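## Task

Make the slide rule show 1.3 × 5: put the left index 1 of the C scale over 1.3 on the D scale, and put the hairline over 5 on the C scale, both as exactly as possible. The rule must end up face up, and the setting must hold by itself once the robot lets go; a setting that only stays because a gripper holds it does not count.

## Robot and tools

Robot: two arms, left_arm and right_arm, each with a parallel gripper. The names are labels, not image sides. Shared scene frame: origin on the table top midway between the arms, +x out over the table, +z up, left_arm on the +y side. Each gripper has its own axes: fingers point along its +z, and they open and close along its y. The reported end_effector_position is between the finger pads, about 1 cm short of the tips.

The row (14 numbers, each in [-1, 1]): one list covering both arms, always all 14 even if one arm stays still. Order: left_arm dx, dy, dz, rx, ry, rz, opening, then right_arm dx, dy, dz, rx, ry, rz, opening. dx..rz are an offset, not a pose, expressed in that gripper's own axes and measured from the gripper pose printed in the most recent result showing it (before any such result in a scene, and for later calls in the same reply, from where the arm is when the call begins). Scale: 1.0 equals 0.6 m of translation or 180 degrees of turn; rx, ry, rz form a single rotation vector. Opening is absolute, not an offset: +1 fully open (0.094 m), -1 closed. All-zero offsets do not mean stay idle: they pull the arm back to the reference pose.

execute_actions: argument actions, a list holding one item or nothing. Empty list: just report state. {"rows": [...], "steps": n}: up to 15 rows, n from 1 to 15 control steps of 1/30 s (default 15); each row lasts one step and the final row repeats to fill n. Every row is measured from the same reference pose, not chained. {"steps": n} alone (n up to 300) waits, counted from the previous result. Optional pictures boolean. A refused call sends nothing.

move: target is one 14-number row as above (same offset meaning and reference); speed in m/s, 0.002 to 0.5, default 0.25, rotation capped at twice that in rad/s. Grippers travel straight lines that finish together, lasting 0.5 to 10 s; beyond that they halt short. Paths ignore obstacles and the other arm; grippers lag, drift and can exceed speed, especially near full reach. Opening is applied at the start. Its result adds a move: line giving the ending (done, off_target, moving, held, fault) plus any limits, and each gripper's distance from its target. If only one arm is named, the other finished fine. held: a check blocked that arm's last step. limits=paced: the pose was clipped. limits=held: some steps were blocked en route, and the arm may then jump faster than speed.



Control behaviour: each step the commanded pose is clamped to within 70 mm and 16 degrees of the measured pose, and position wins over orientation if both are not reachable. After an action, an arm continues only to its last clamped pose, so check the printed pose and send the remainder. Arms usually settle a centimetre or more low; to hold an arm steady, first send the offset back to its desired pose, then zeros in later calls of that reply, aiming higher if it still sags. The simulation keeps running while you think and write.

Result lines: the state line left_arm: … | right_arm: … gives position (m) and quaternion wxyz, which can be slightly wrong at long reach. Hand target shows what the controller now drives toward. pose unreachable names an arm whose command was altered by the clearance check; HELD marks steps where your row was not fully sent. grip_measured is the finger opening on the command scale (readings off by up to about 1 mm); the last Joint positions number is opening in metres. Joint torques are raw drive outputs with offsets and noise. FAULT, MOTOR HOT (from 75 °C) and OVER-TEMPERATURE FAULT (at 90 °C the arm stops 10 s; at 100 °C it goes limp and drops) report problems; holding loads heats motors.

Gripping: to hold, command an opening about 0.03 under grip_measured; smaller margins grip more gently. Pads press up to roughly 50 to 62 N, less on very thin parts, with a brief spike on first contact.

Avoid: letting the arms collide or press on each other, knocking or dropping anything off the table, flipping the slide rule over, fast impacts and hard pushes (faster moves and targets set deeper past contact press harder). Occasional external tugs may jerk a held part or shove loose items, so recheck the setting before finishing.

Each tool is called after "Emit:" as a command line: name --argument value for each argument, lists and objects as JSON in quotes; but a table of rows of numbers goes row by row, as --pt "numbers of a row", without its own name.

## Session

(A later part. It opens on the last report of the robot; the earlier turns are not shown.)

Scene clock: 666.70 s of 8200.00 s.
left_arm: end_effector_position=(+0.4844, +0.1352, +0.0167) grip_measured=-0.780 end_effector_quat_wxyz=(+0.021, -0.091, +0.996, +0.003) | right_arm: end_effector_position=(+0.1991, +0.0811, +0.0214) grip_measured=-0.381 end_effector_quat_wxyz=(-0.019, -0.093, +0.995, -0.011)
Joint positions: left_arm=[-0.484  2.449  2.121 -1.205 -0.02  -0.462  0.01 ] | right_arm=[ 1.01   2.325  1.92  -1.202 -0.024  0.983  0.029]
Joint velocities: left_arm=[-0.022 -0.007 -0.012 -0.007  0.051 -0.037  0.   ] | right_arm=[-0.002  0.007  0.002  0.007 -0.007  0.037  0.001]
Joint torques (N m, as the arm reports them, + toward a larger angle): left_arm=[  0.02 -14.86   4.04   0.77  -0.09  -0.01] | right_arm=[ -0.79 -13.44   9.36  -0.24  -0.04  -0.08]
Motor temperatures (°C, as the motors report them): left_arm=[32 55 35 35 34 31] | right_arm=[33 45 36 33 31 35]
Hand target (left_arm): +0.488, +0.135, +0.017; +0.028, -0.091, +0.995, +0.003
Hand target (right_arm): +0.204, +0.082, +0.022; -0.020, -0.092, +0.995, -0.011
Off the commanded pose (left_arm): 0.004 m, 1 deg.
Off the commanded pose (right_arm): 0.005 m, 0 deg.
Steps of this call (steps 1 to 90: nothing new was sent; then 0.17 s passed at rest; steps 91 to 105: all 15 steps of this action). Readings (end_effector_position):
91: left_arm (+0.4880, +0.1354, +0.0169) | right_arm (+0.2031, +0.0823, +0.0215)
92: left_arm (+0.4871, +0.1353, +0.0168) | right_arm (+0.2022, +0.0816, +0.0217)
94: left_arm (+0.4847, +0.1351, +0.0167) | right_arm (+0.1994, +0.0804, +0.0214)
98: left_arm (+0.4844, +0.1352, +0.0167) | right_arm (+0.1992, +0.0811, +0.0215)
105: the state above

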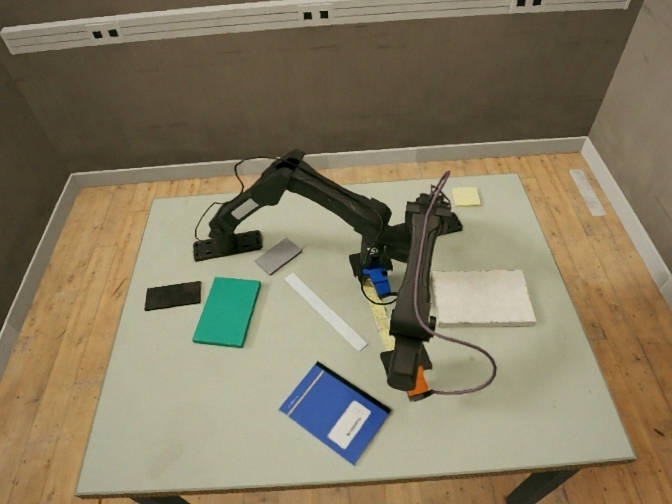

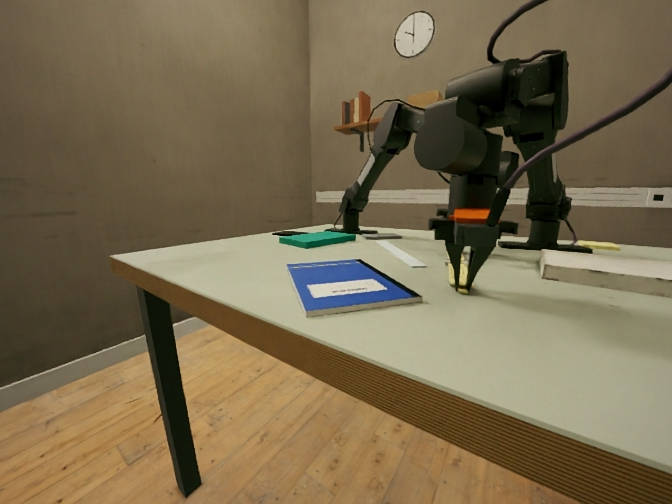

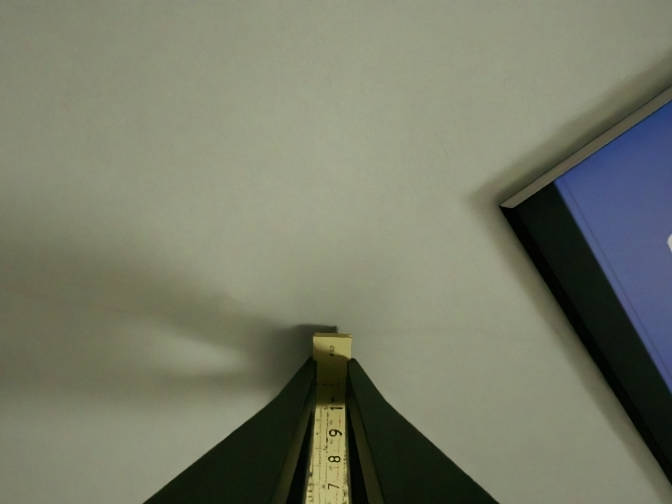

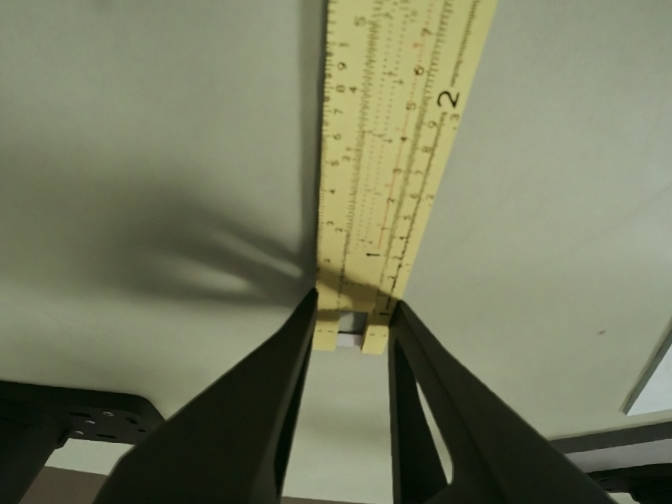

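Emit:
move --target '[0,0,0,0,0,0,-0.55, 0,0,0,0,0,0,-0.42]' --speed 0.02

Emit:
move --target '[0.02,0,-0.09,0,0,0,-0.13, 0,0,0,0,0,0,-0.42]' --speed 0.06

Emit:
zoom_image --camera "cam_right_wrist" --region '[350,220,410,280]'

Emit:
zoom_image --camera "cam_high" --region '[330,240,450,400]'

Scene clock: 672.93 s of 8200.00 s.
left_arm: end_effector_position=(+0.4845, +0.1348, +0.0167) grip_measured=-0.552 end_effector_quat_wxyz=(+0.021, -0.091, +0.996, +0.001) | right_arm: end_effector_position=(+0.1991, +0.0811, +0.0214) grip_measured=-0.381 end_effector_quat_wxyz=(-0.019, -0.093, +0.995, -0.011)
Joint positions: left_arm=[-0.484  2.449  2.121 -1.204 -0.018 -0.462  0.021] | right_arm=[ 1.01   2.325  1.92  -1.202 -0.024  0.983  0.029]
Joint velocities: left_arm=[ 0.002  0.007  0.002 -0.037 -0.037  0.007  0.001] | right_arm=[-0.032 -0.002  0.012 -0.022  0.007 -0.022  0.   ]
Joint torques (N m, as the arm reports them, + toward a larger angle): left_arm=[  0.01 -14.89   3.99   0.65  -0.01  -0.02] | right_arm=[  0.38 -14.26   7.18  -0.17   0.01   0.01]
Motor temperatures (°C, as the motors report them): left_arm=[32 55 36 35 34 31] | right_arm=[33 45 36 33 31 35]
Hand target (left_arm): +0.485, +0.135, +0.017; +0.021, -0.091, +0.996, +0.003
Hand target (right_arm): +0.199, +0.081, +0.021; -0.019, -0.093, +0.995, -0.011
Off the commanded pose (left_arm): 0.000 m, 0 deg.
Off the commanded pose (right_arm): 0.000 m, 0 deg.
After step 90, 2.53 s passed at rest.
move: done

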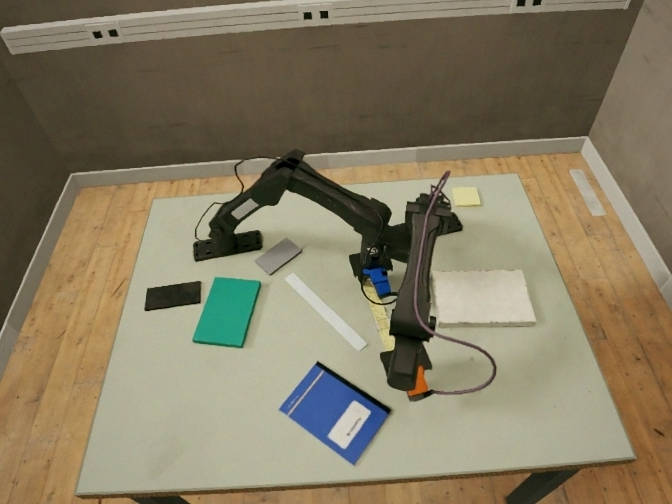

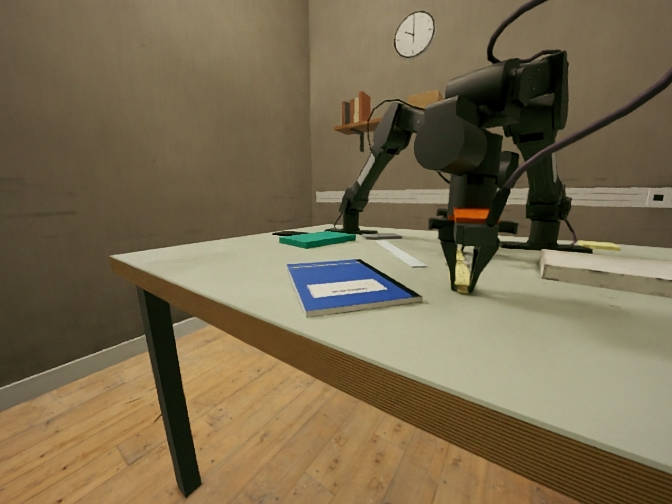

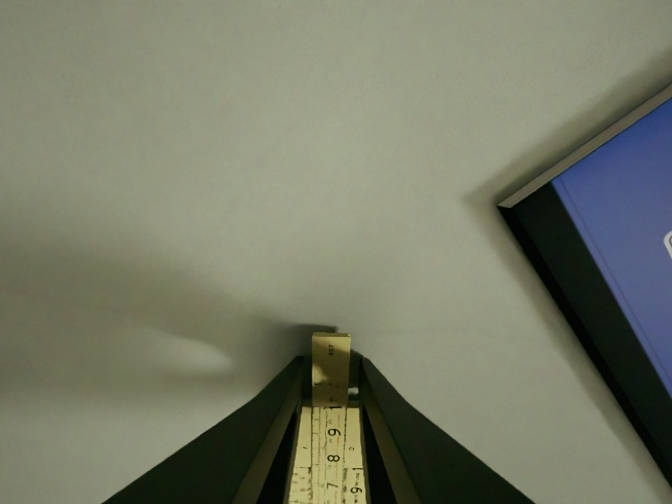

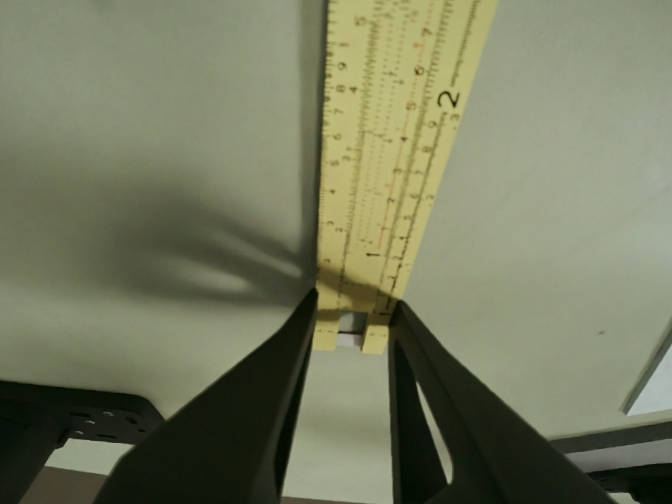

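Scene clock: 674.33 s of 8200.00 s.
left_arm: end_effector_position=(+0.4657, +0.1398, +0.0493) grip_measured=-0.132 end_effector_quat_wxyz=(-0.001, -0.093, +0.996, +0.009) | right_arm: end_effector_position=(+0.1991, +0.0811, +0.0214) grip_measured=-0.381 end_effector_quat_wxyz=(-0.019, -0.093, +0.995, -0.011)
Joint positions: left_arm=[-0.484  2.4    2.162 -1.343 -0.016 -0.467  0.041] | right_arm=[ 1.01   2.325  1.92  -1.202 -0.024  0.982  0.029]
Joint velocities: left_arm=[-0.002 -0.017 -0.002 -0.066  0.037 -0.007  0.   ] | right_arm=[-0.002 -0.007 -0.022  0.007  0.066  0.007 -0.   ]
Joint torques (N m, as the arm reports them, + toward a larger angle): left_arm=[ -1.29 -17.03   5.95   0.46  -0.03  -0.07] | right_arm=[  0.15 -14.59   7.15  -0.19   0.03   0.  ]
Motor temperatures (°C, as the motors report them): left_arm=[32 55 36 35 34 31] | right_arm=[33 45 36 33 31 35]
Hand target (left_arm): +0.470, +0.133, +0.070; +0.021, -0.091, +0.996, +0.001
Hand target (right_arm): +0.199, +0.081, +0.021; -0.019, -0.092, +0.995, -0.011
Off the commanded pose (left_arm): 0.023 m, 3 deg.
Off the commanded pose (right_arm): 0.000 m, 0 deg.
move: off_target (left_arm)

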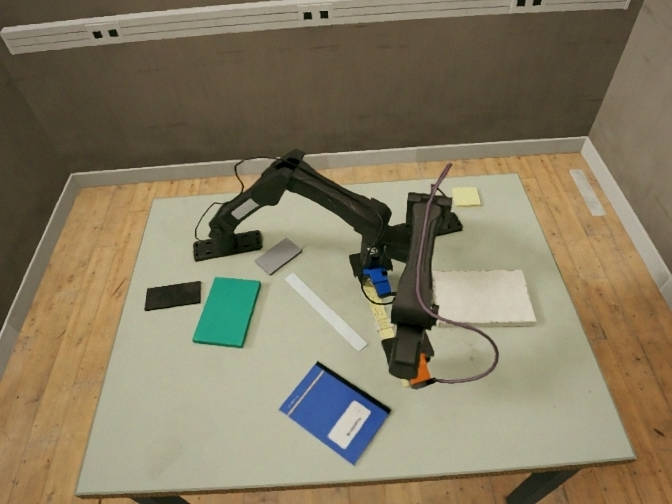

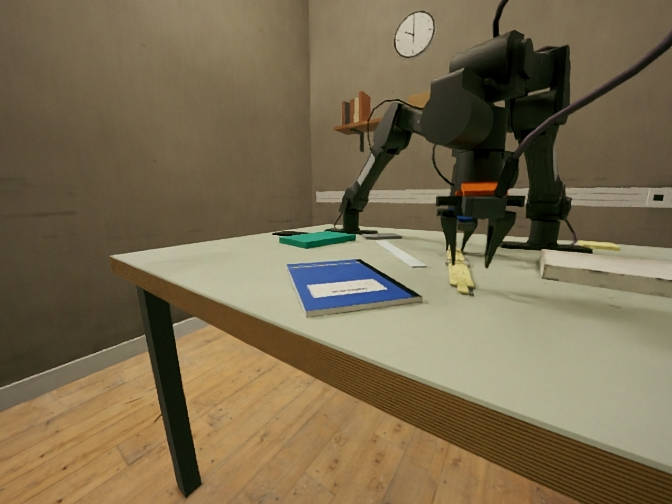

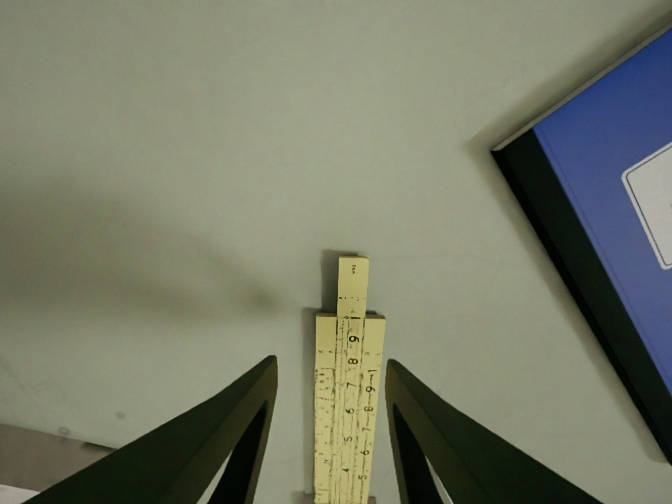

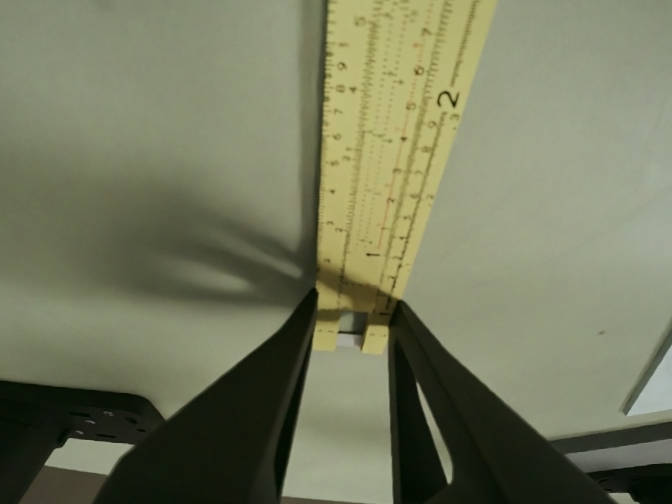

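Region (350, 220, 410, 280) of cam_right_wrist's 672x504 image, scaled by 8.400, with more detail than that image has.

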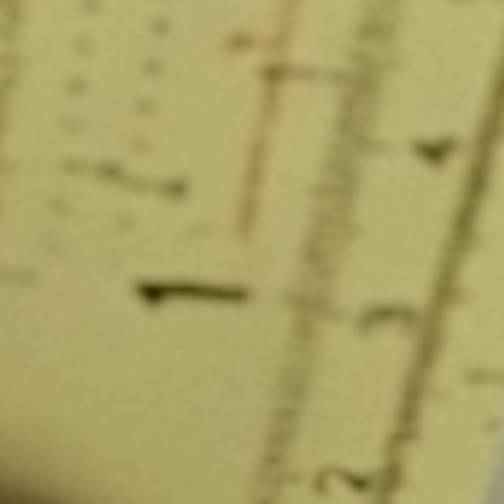

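Region (330, 240, 450, 400) of cam_high's 672x504 image, scaled by 3.150, with more detail than that image has; it fills the left 378 columns of this view, and the rest is white.

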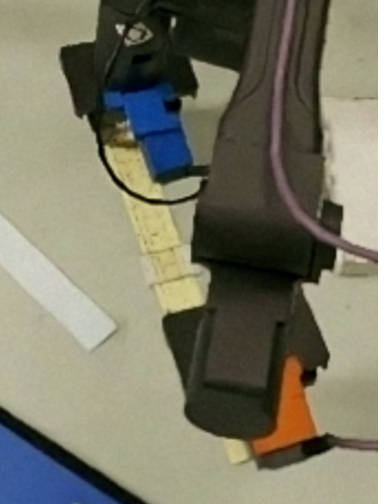

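Emit:
move --target '[0.16,-0.014,-0.03,0,0.01,0,-0.13, 0,0,0,0,0,0,-0.42]' --speed 0.08

Scene clock: 682.40 s of 8200.00 s.
left_arm: end_effector_position=(+0.3724, +0.1159, +0.0573) grip_measured=-0.132 end_effector_quat_wxyz=(-0.032, -0.092, +0.995, +0.016) | right_arm: end_effector_position=(+0.1991, +0.0811, +0.0214) grip_measured=-0.381 end_effector_quat_wxyz=(-0.019, -0.093, +0.995, -0.011)
Joint positions: left_arm=[-0.603  2.1    1.694 -1.237  0.001 -0.584  0.041] | right_arm=[ 1.01   2.325  1.92  -1.202 -0.024  0.982  0.029]
Joint velocities: left_arm=[-0.012  0.007  0.007  0.095 -0.022 -0.022  0.001] | right_arm=[-0.032 -0.017 -0.002 -0.051 -0.066 -0.051  0.   ]
Joint torques (N m, as the arm reports them, + toward a larger angle): left_arm=[ -0.49 -14.45   3.33   0.55   0.05  -0.09] | right_arm=[  0.11 -14.51   7.2   -0.15   0.04   0.  ]
Motor temperatures (°C, as the motors report them): left_arm=[32 56 36 35 34 31] | right_arm=[33 45 36 33 31 35]
Hand target (left_arm): +0.374, +0.112, +0.067; -0.017, -0.093, +0.995, +0.007
Hand target (right_arm): +0.199, +0.081, +0.021; -0.019, -0.093, +0.995, -0.011
Off the commanded pose (left_arm): 0.010 m, 2 deg.
Off the commanded pose (right_arm): 0.000 m, 0 deg.
After step 90, 3.47 s passed at rest.
move: done

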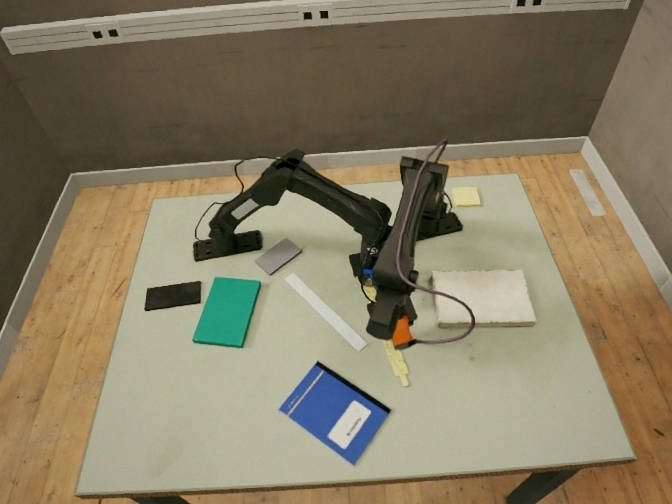

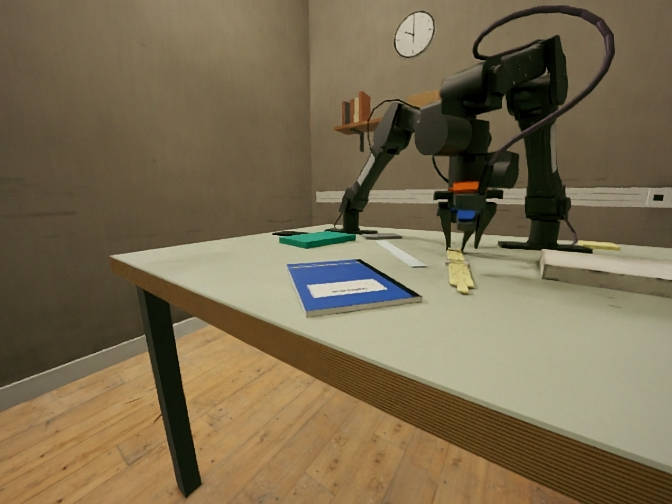

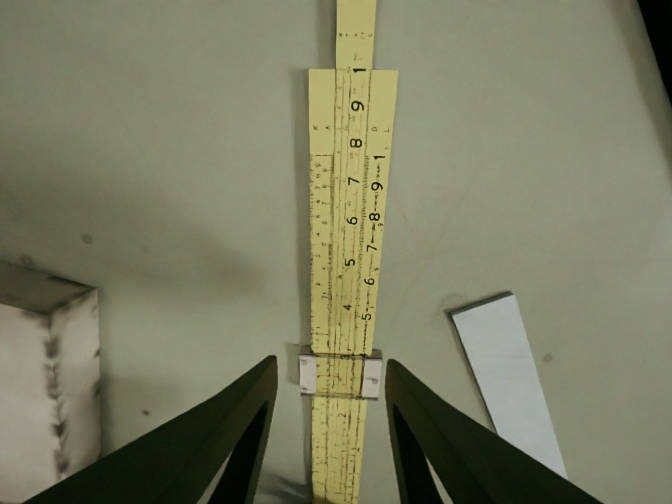

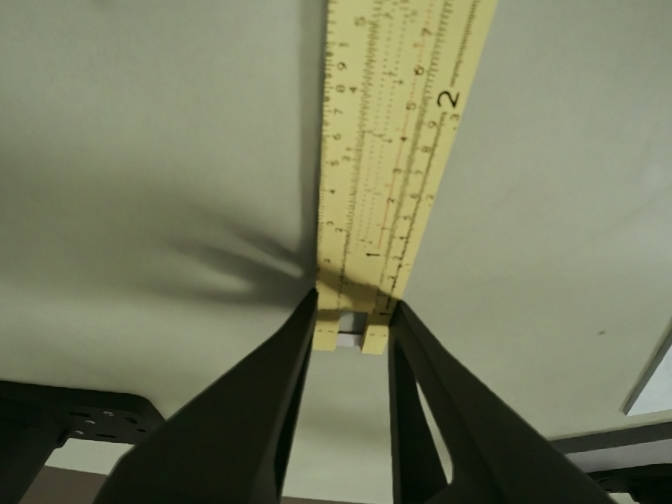

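Emit:
move --target '[0.078,-0.012,0.0,0.008,-0.01,0,0.0, 0,0,0,0,0,0,-0.42]' --speed 0.06

Scene clock: 690.30 s of 8200.00 s.
left_arm: end_effector_position=(+0.3270, +0.1030, +0.0507) grip_measured=-0.002 end_effector_quat_wxyz=(-0.030, -0.091, +0.995, +0.016) | right_arm: end_effector_position=(+0.1991, +0.0811, +0.0214) grip_measured=-0.381 end_effector_quat_wxyz=(-0.019, -0.093, +0.995, -0.011)
Joint positions: left_arm=[-0.686  1.964  1.468 -1.142  0.006 -0.665  0.047] | right_arm=[ 1.01   2.325  1.92  -1.202 -0.024  0.982  0.029]
Joint velocities: left_arm=[-0.007 -0.012  0.007  0.051  0.066  0.022  0.   ] | right_arm=[ 0.007 -0.017  0.017 -0.037  0.007 -0.022 -0.   ]
Joint torques (N m, as the arm reports them, + toward a larger angle): left_arm=[ -0.75 -13.23   3.29   0.55   0.02  -0.1 ] | right_arm=[ -0.08 -14.91   7.09  -0.18  -0.01   0.  ]
Motor temperatures (°C, as the motors report them): left_arm=[32 55 36 35 34 31] | right_arm=[33 46 36 33 31 35]
Hand target (left_arm): +0.328, +0.099, +0.060; -0.014, -0.092, +0.996, +0.005
Hand target (right_arm): +0.199, +0.081, +0.021; -0.019, -0.093, +0.995, -0.011
Off the commanded pose (left_arm): 0.010 m, 2 deg.
Off the commanded pose (right_arm): 0.000 m, 0 deg.
After step 90, 3.63 s passed at rest.
move: done

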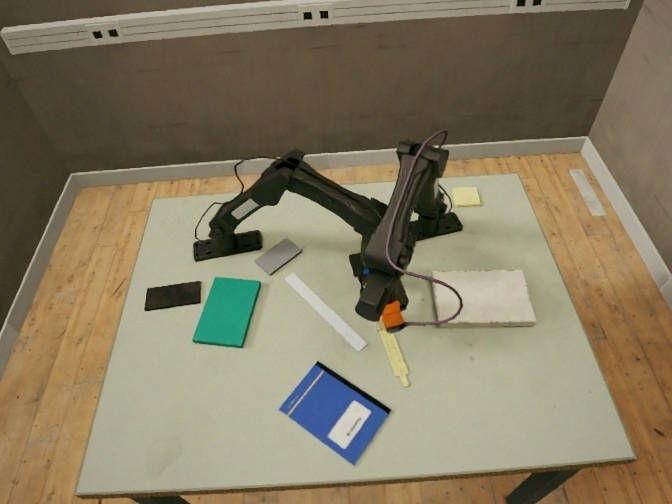

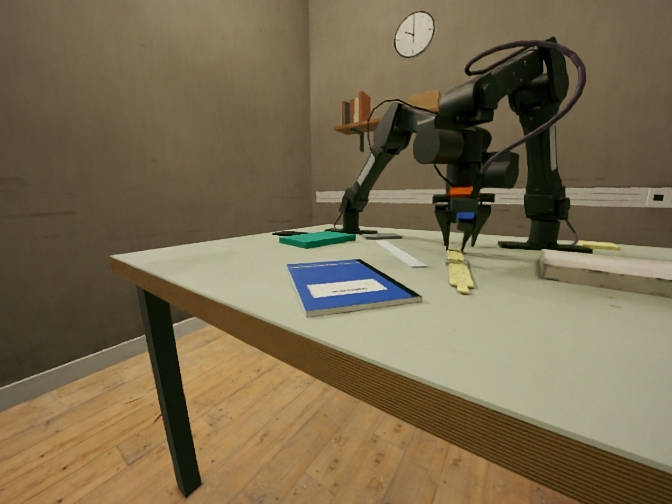

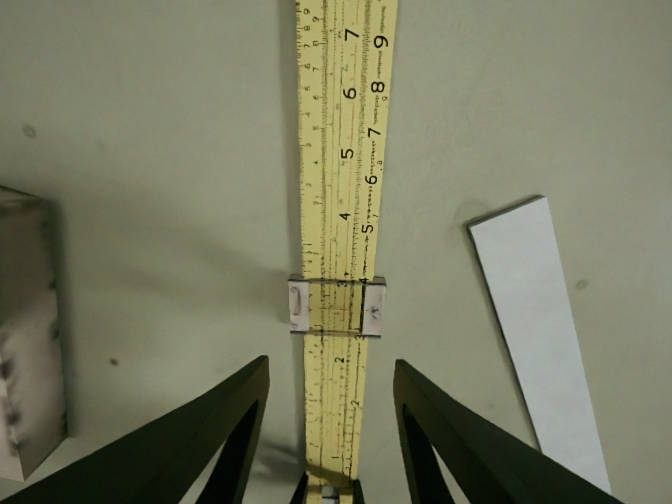

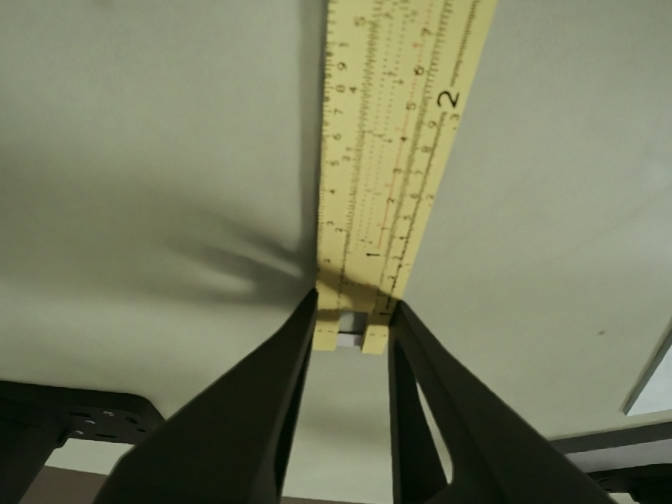

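Emit:
move --target '[-0.05,0.008,0.03,0.008,-0.01,0,0.0, 0,0,0,0,0,0,-0.42]' --speed 0.04

Scene clock: 696.40 s of 8200.00 s.
left_arm: end_effector_position=(+0.3490, +0.1126, +0.0296) grip_measured=-0.002 end_effector_quat_wxyz=(-0.021, -0.092, +0.996, +0.009) | right_arm: end_effector_position=(+0.1991, +0.0811, +0.0214) grip_measured=-0.381 end_effector_quat_wxyz=(-0.019, -0.093, +0.995, -0.011)
Joint positions: left_arm=[-0.634  2.024  1.468 -1.06   0.006 -0.615  0.047] | right_arm=[ 1.01   2.325  1.92  -1.202 -0.024  0.982  0.029]
Joint velocities: left_arm=[-0.007  0.007  0.007  0.007  0.007  0.037 -0.001] | right_arm=[ 0.007  0.007 -0.012 -0.007 -0.022  0.095 -0.001]
Joint torques (N m, as the arm reports them, + toward a larger angle): left_arm=[  0.74 -11.24   3.91   0.55  -0.05   0.05] | right_arm=[ -0.1  -14.4    7.19  -0.16   0.01   0.  ]
Motor temperatures (°C, as the motors report them): left_arm=[32 55 36 35 34 31] | right_arm=[33 46 36 33 31 35]
Hand target (left_arm): +0.354, +0.114, +0.031; -0.013, -0.092, +0.996, +0.005
Hand target (right_arm): +0.199, +0.081, +0.021; -0.019, -0.093, +0.995, -0.011
Off the commanded pose (left_arm): 0.006 m, 1 deg.
Off the commanded pose (right_arm): 0.000 m, 0 deg.
After step 90, 1.90 s passed at rest.
move: done

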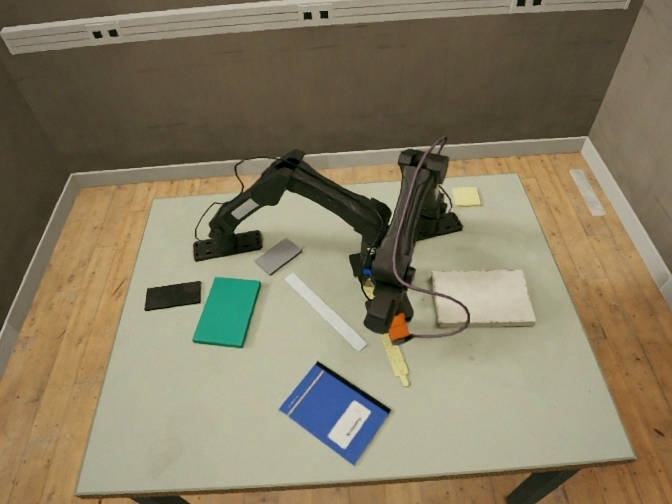

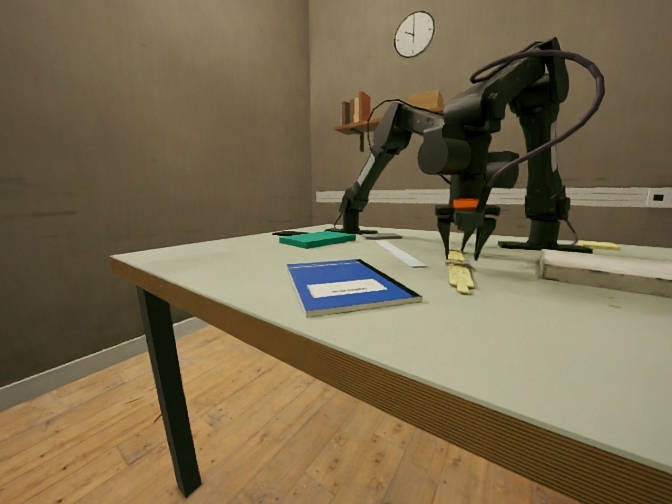

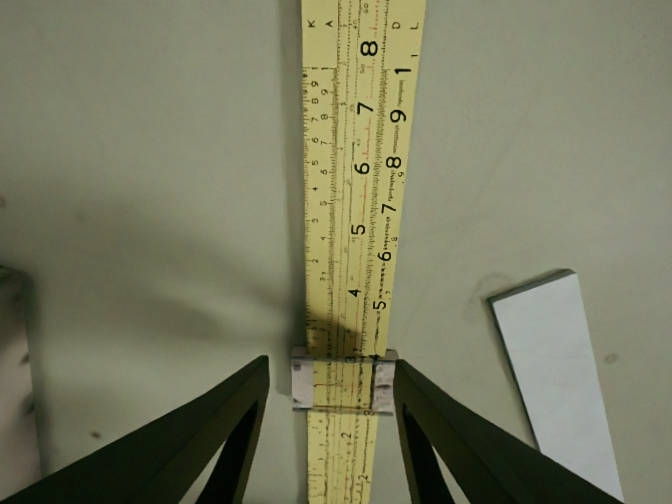

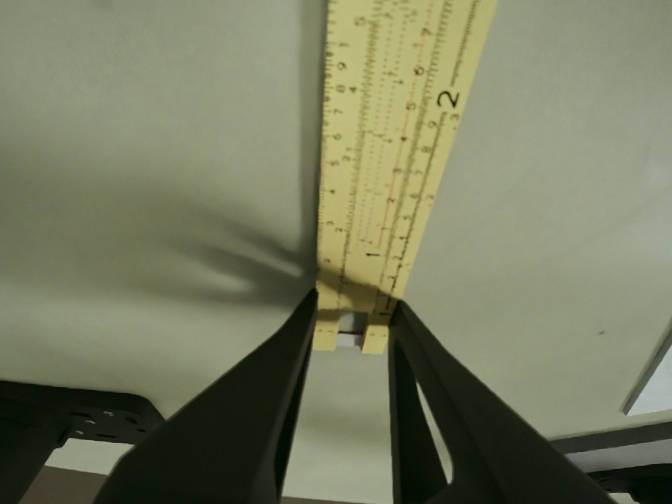

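Emit:
move --target '[0.014,-0.016,-0.003,0,-0.005,0,0.1, 0,0,0,0,0,0,-0.42]' --speed 0.03

Scene clock: 699.60 s of 8200.00 s.
left_arm: end_effector_position=(+0.3417, +0.1036, +0.0271) grip_measured=+0.098 end_effector_quat_wxyz=(-0.024, -0.091, +0.995, +0.011) | right_arm: end_effector_position=(+0.1991, +0.0811, +0.0214) grip_measured=-0.381 end_effector_quat_wxyz=(-0.019, -0.093, +0.995, -0.011)
Joint positions: left_arm=[-0.666  2.024  1.457 -1.057  0.006 -0.644  0.052] | right_arm=[ 1.01   2.325  1.92  -1.202 -0.024  0.982  0.029]
Joint velocities: left_arm=[-0.022  0.002  0.007 -0.037  0.022 -0.007  0.001] | right_arm=[-0.002 -0.007  0.012 -0.022 -0.081 -0.066  0.   ]
Joint torques (N m, as the arm reports them, + toward a larger angle): left_arm=[ -0.68 -12.48   3.33   0.57  -0.06  -0.12] | right_arm=[ -0.07 -14.53   6.98  -0.15  -0.04  -0.04]
Motor temperatures (°C, as the motors report them): left_arm=[32 54 36 35 34 31] | right_arm=[33 46 36 33 31 35]
Hand target (left_arm): +0.343, +0.102, +0.032; -0.013, -0.092, +0.996, +0.009
Hand target (right_arm): +0.199, +0.081, +0.021; -0.019, -0.093, +0.995, -0.011
Off the commanded pose (left_arm): 0.005 m, 1 deg.
Off the commanded pose (right_arm): 0.000 m, 0 deg.
move: done

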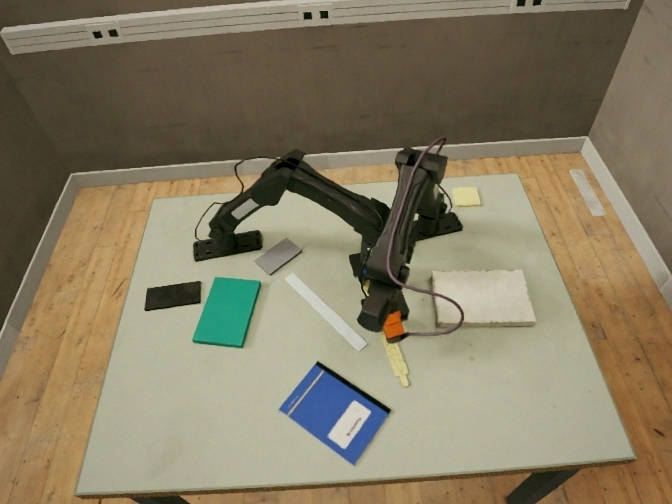

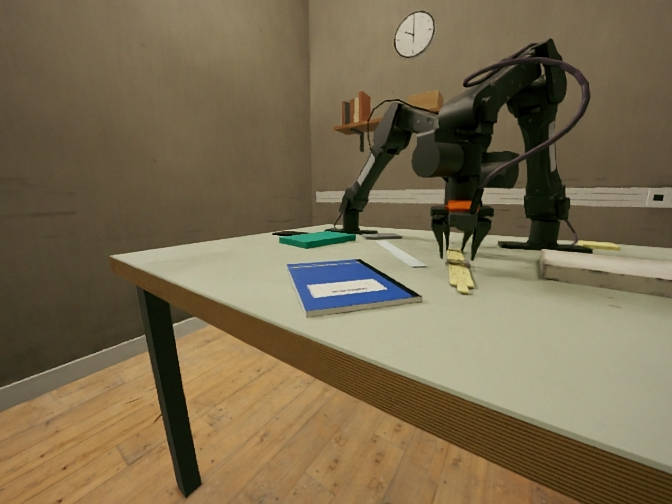

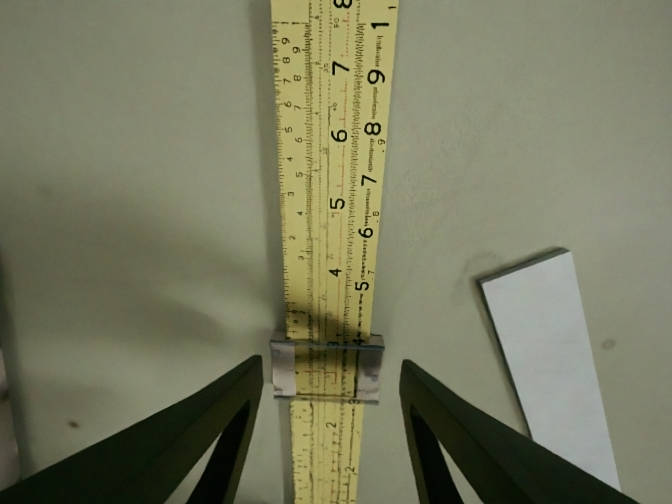

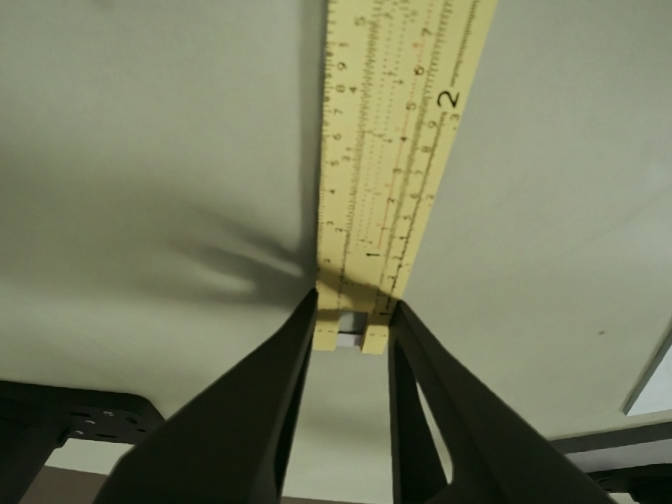

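Emit:
move --target '[0,0.002,0.022,0,0,0,0.1, 0,0,0,0,0,0,-0.42]' --speed 0.02

Scene clock: 702.17 s of 8200.00 s.
left_arm: end_effector_position=(+0.3393, +0.1048, +0.0152) grip_measured=+0.098 end_effector_quat_wxyz=(-0.028, -0.092, +0.995, +0.014) | right_arm: end_effector_position=(+0.1991, +0.0811, +0.0214) grip_measured=-0.381 end_effector_quat_wxyz=(-0.019, -0.093, +0.995, -0.011)
Joint positions: left_arm=[-0.666  2.037  1.427 -1.022  0.006 -0.646  0.052] | right_arm=[ 1.01   2.325  1.92  -1.202 -0.024  0.982  0.029]
Joint velocities: left_arm=[-0.012 -0.002  0.002 -0.007  0.007  0.066  0.   ] | right_arm=[ 0.002  0.007  0.007 -0.022  0.037 -0.051 -0.   ]
Joint torques (N m, as the arm reports them, + toward a larger angle): left_arm=[  0.26 -11.18   3.12   0.65  -0.01   0.03] | right_arm=[  0.21 -14.37   6.91  -0.17   0.01   0.  ]
Motor temperatures (°C, as the motors report them): left_arm=[32 54 35 35 34 31] | right_arm=[33 46 36 33 31 35]
Hand target (left_arm): +0.341, +0.105, +0.014; -0.024, -0.091, +0.995, +0.011
Hand target (right_arm): +0.199, +0.081, +0.021; -0.019, -0.093, +0.995, -0.011
Off the commanded pose (left_arm): 0.002 m, 1 deg.
Off the commanded pose (right_arm): 0.000 m, 0 deg.
move: done

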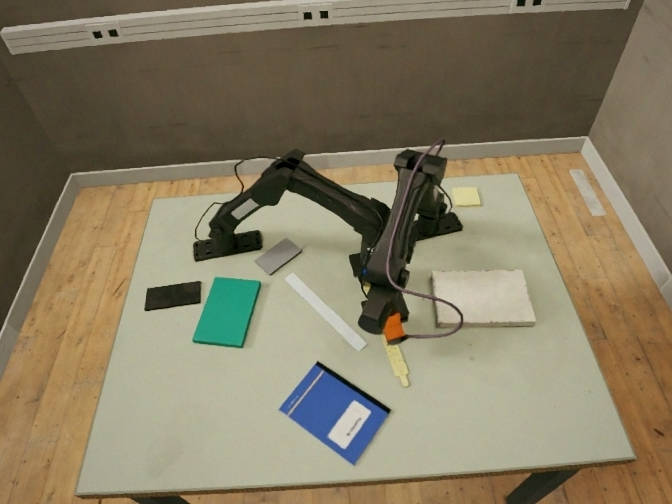

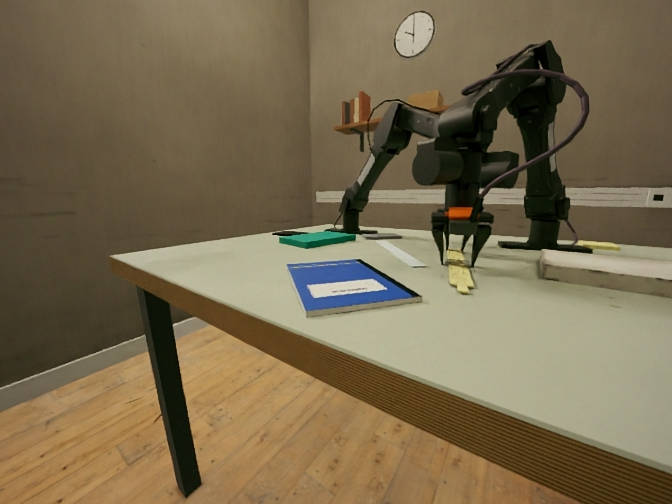

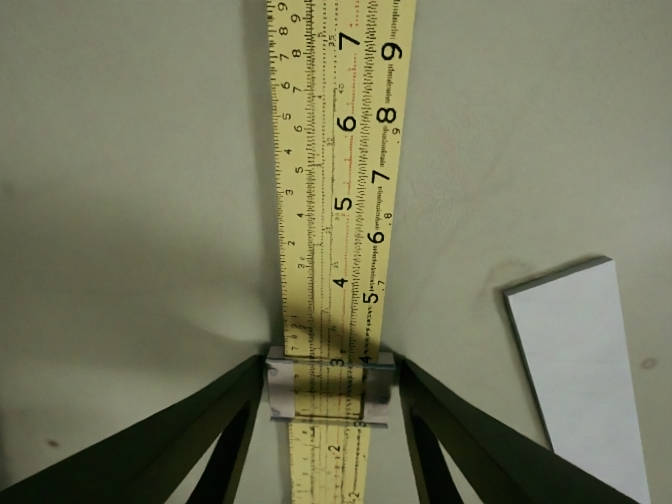

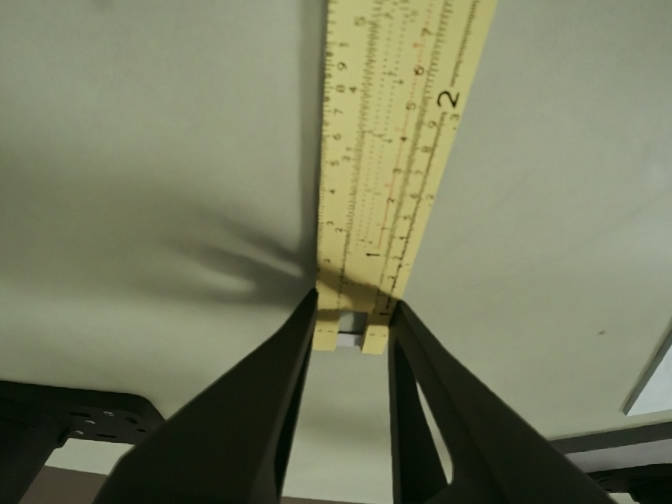

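Emit:
move --target '[0,0,-0.004,0,0,0,-0.12, 0,0,0,0,0,0,-0.42]' --speed 0.02

Scene clock: 705.33 s of 8200.00 s.
left_arm: end_effector_position=(+0.3398, +0.1046, +0.0152) grip_measured=-0.084 end_effector_quat_wxyz=(-0.027, -0.092, +0.995, +0.013) | right_arm: end_effector_position=(+0.1991, +0.0811, +0.0214) grip_measured=-0.381 end_effector_quat_wxyz=(-0.019, -0.093, +0.995, -0.011)
Joint positions: left_arm=[-0.666  2.037  1.427 -1.02   0.006 -0.646  0.043] | right_arm=[ 1.01   2.325  1.92  -1.202 -0.024  0.982  0.029]
Joint velocities: left_arm=[-0.007 -0.007  0.007  0.022 -0.022  0.051  0.001] | right_arm=[ 0.007  0.012 -0.007 -0.007  0.037  0.022 -0.   ]
Joint torques (N m, as the arm reports them, + toward a larger angle): left_arm=[  0.07 -11.24   4.08   0.33   0.03   0.01] | right_arm=[  0.18 -14.6    7.03  -0.13   0.01   0.01]
Motor temperatures (°C, as the motors report them): left_arm=[32 53 35 35 34 31] | right_arm=[33 46 36 33 31 35]
Hand target (left_arm): +0.339, +0.105, +0.018; -0.028, -0.092, +0.995, +0.013
Hand target (right_arm): +0.199, +0.081, +0.021; -0.019, -0.093, +0.995, -0.011
Off the commanded pose (left_arm): 0.002 m, 0 deg.
Off the commanded pose (right_arm): 0.000 m, 0 deg.
move: done

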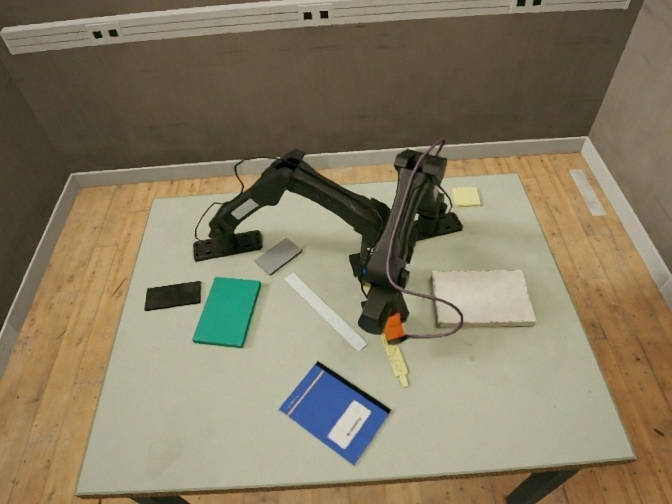

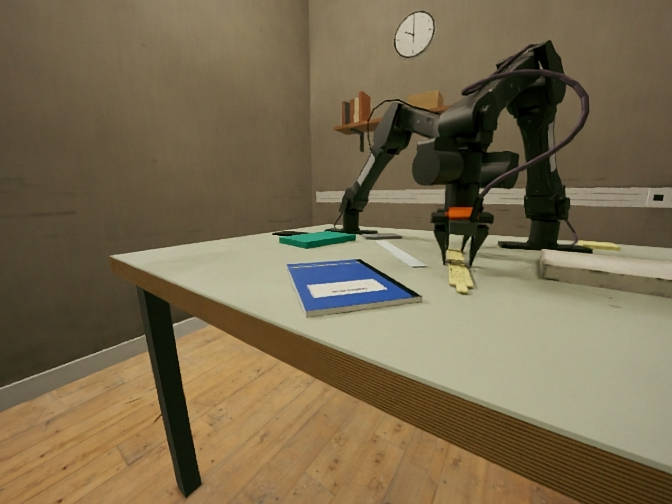

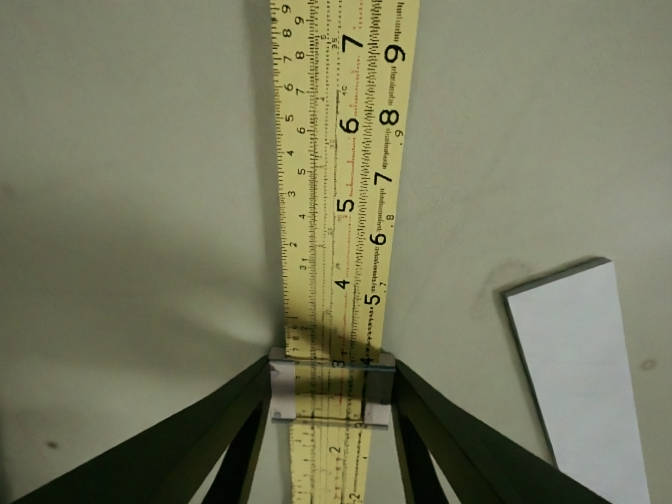

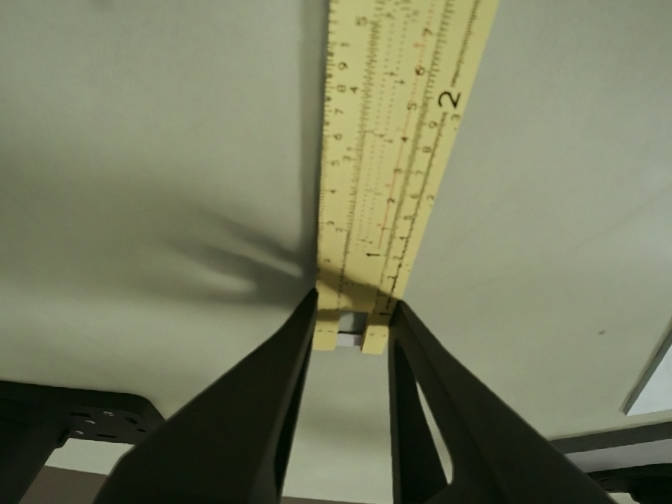

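Emit:
move --target '[-0.115,0.003,-0.004,0,0,0,-0.12, 0,0,0,0,0,0,-0.42]' --speed 0.02

Scene clock: 711.93 s of 8200.00 s.
left_arm: end_effector_position=(+0.3944, +0.1160, +0.0158) grip_measured=-0.084 end_effector_quat_wxyz=(-0.043, -0.091, +0.995, +0.011) | right_arm: end_effector_position=(+0.1991, +0.0811, +0.0214) grip_measured=-0.381 end_effector_quat_wxyz=(-0.019, -0.093, +0.995, -0.011)
Joint positions: left_arm=[-0.574  2.23   1.734 -1.16   0.018 -0.553  0.043] | right_arm=[ 1.01   2.325  1.92  -1.202 -0.024  0.982  0.029]
Joint velocities: left_arm=[-0.032 -0.007  0.007 -0.022  0.022  0.037 -0.002] | right_arm=[-0.007  0.007 -0.017 -0.007 -0.022 -0.066 -0.001]
Joint torques (N m, as the arm reports them, + toward a larger angle): left_arm=[  1.18 -11.45   5.3    0.59  -0.21   0.11] | right_arm=[ -0.2  -14.4    7.09  -0.16   0.    -0.02]
Motor temperatures (°C, as the motors report them): left_arm=[32 53 36 35 34 31] | right_arm=[33 46 36 33 31 35]
Hand target (left_arm): +0.406, +0.120, +0.014; -0.027, -0.092, +0.995, +0.014
Hand target (right_arm): +0.199, +0.081, +0.021; -0.019, -0.093, +0.995, -0.011
Off the commanded pose (left_arm): 0.013 m, 2 deg.
Off the commanded pose (right_arm): 0.000 m, 0 deg.
move: off_target (left_arm)

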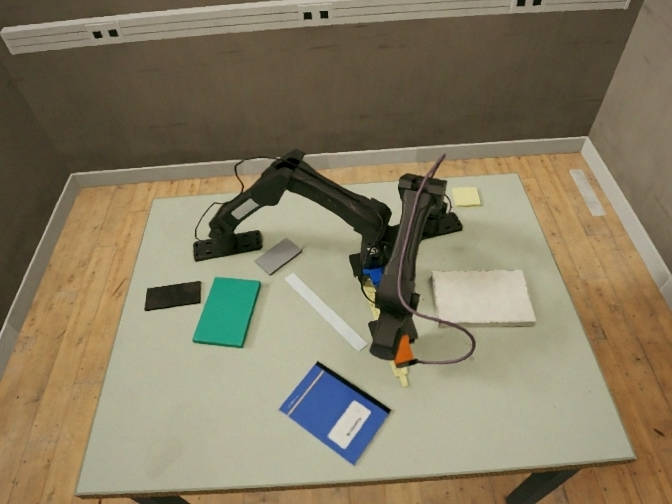

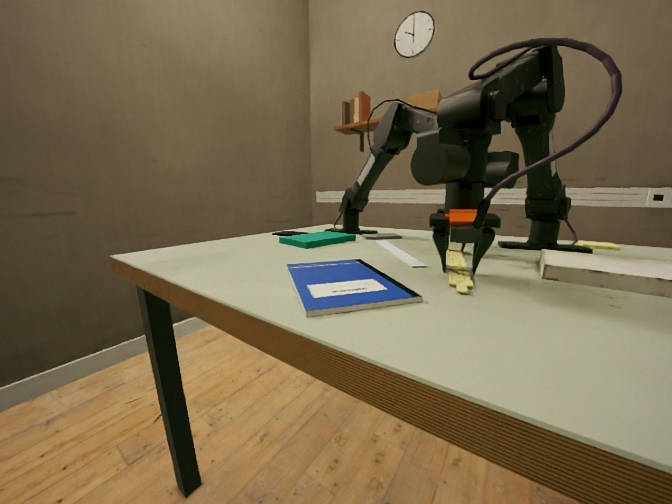

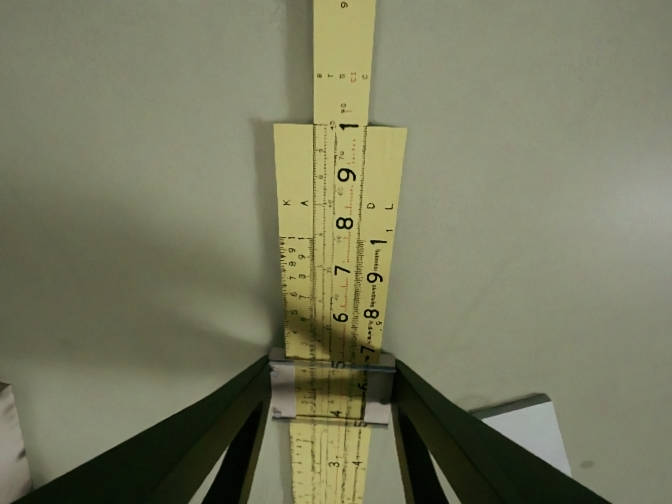

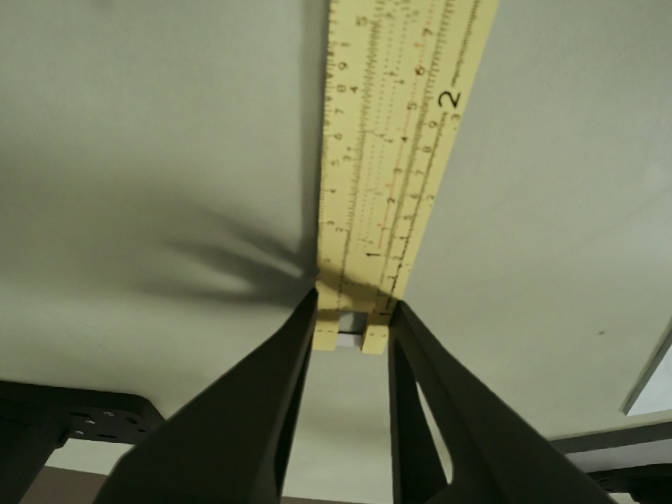

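Emit:
zoom_image --camera "cam_left_wrist" --region '[270,320,400,450]'

Region (270, 320, 400, 450) of cam_left_wrist's 672x504 image, scaled by 3.877, with more detail than that image has.

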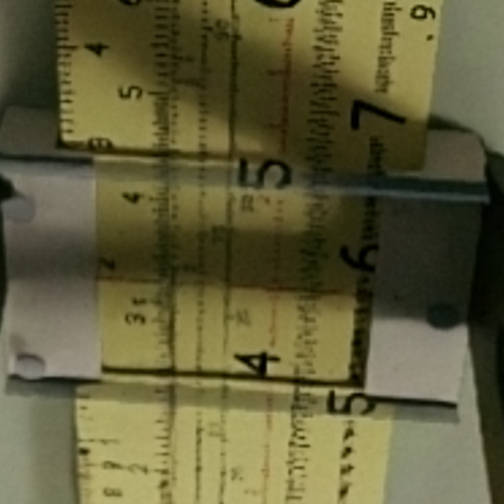

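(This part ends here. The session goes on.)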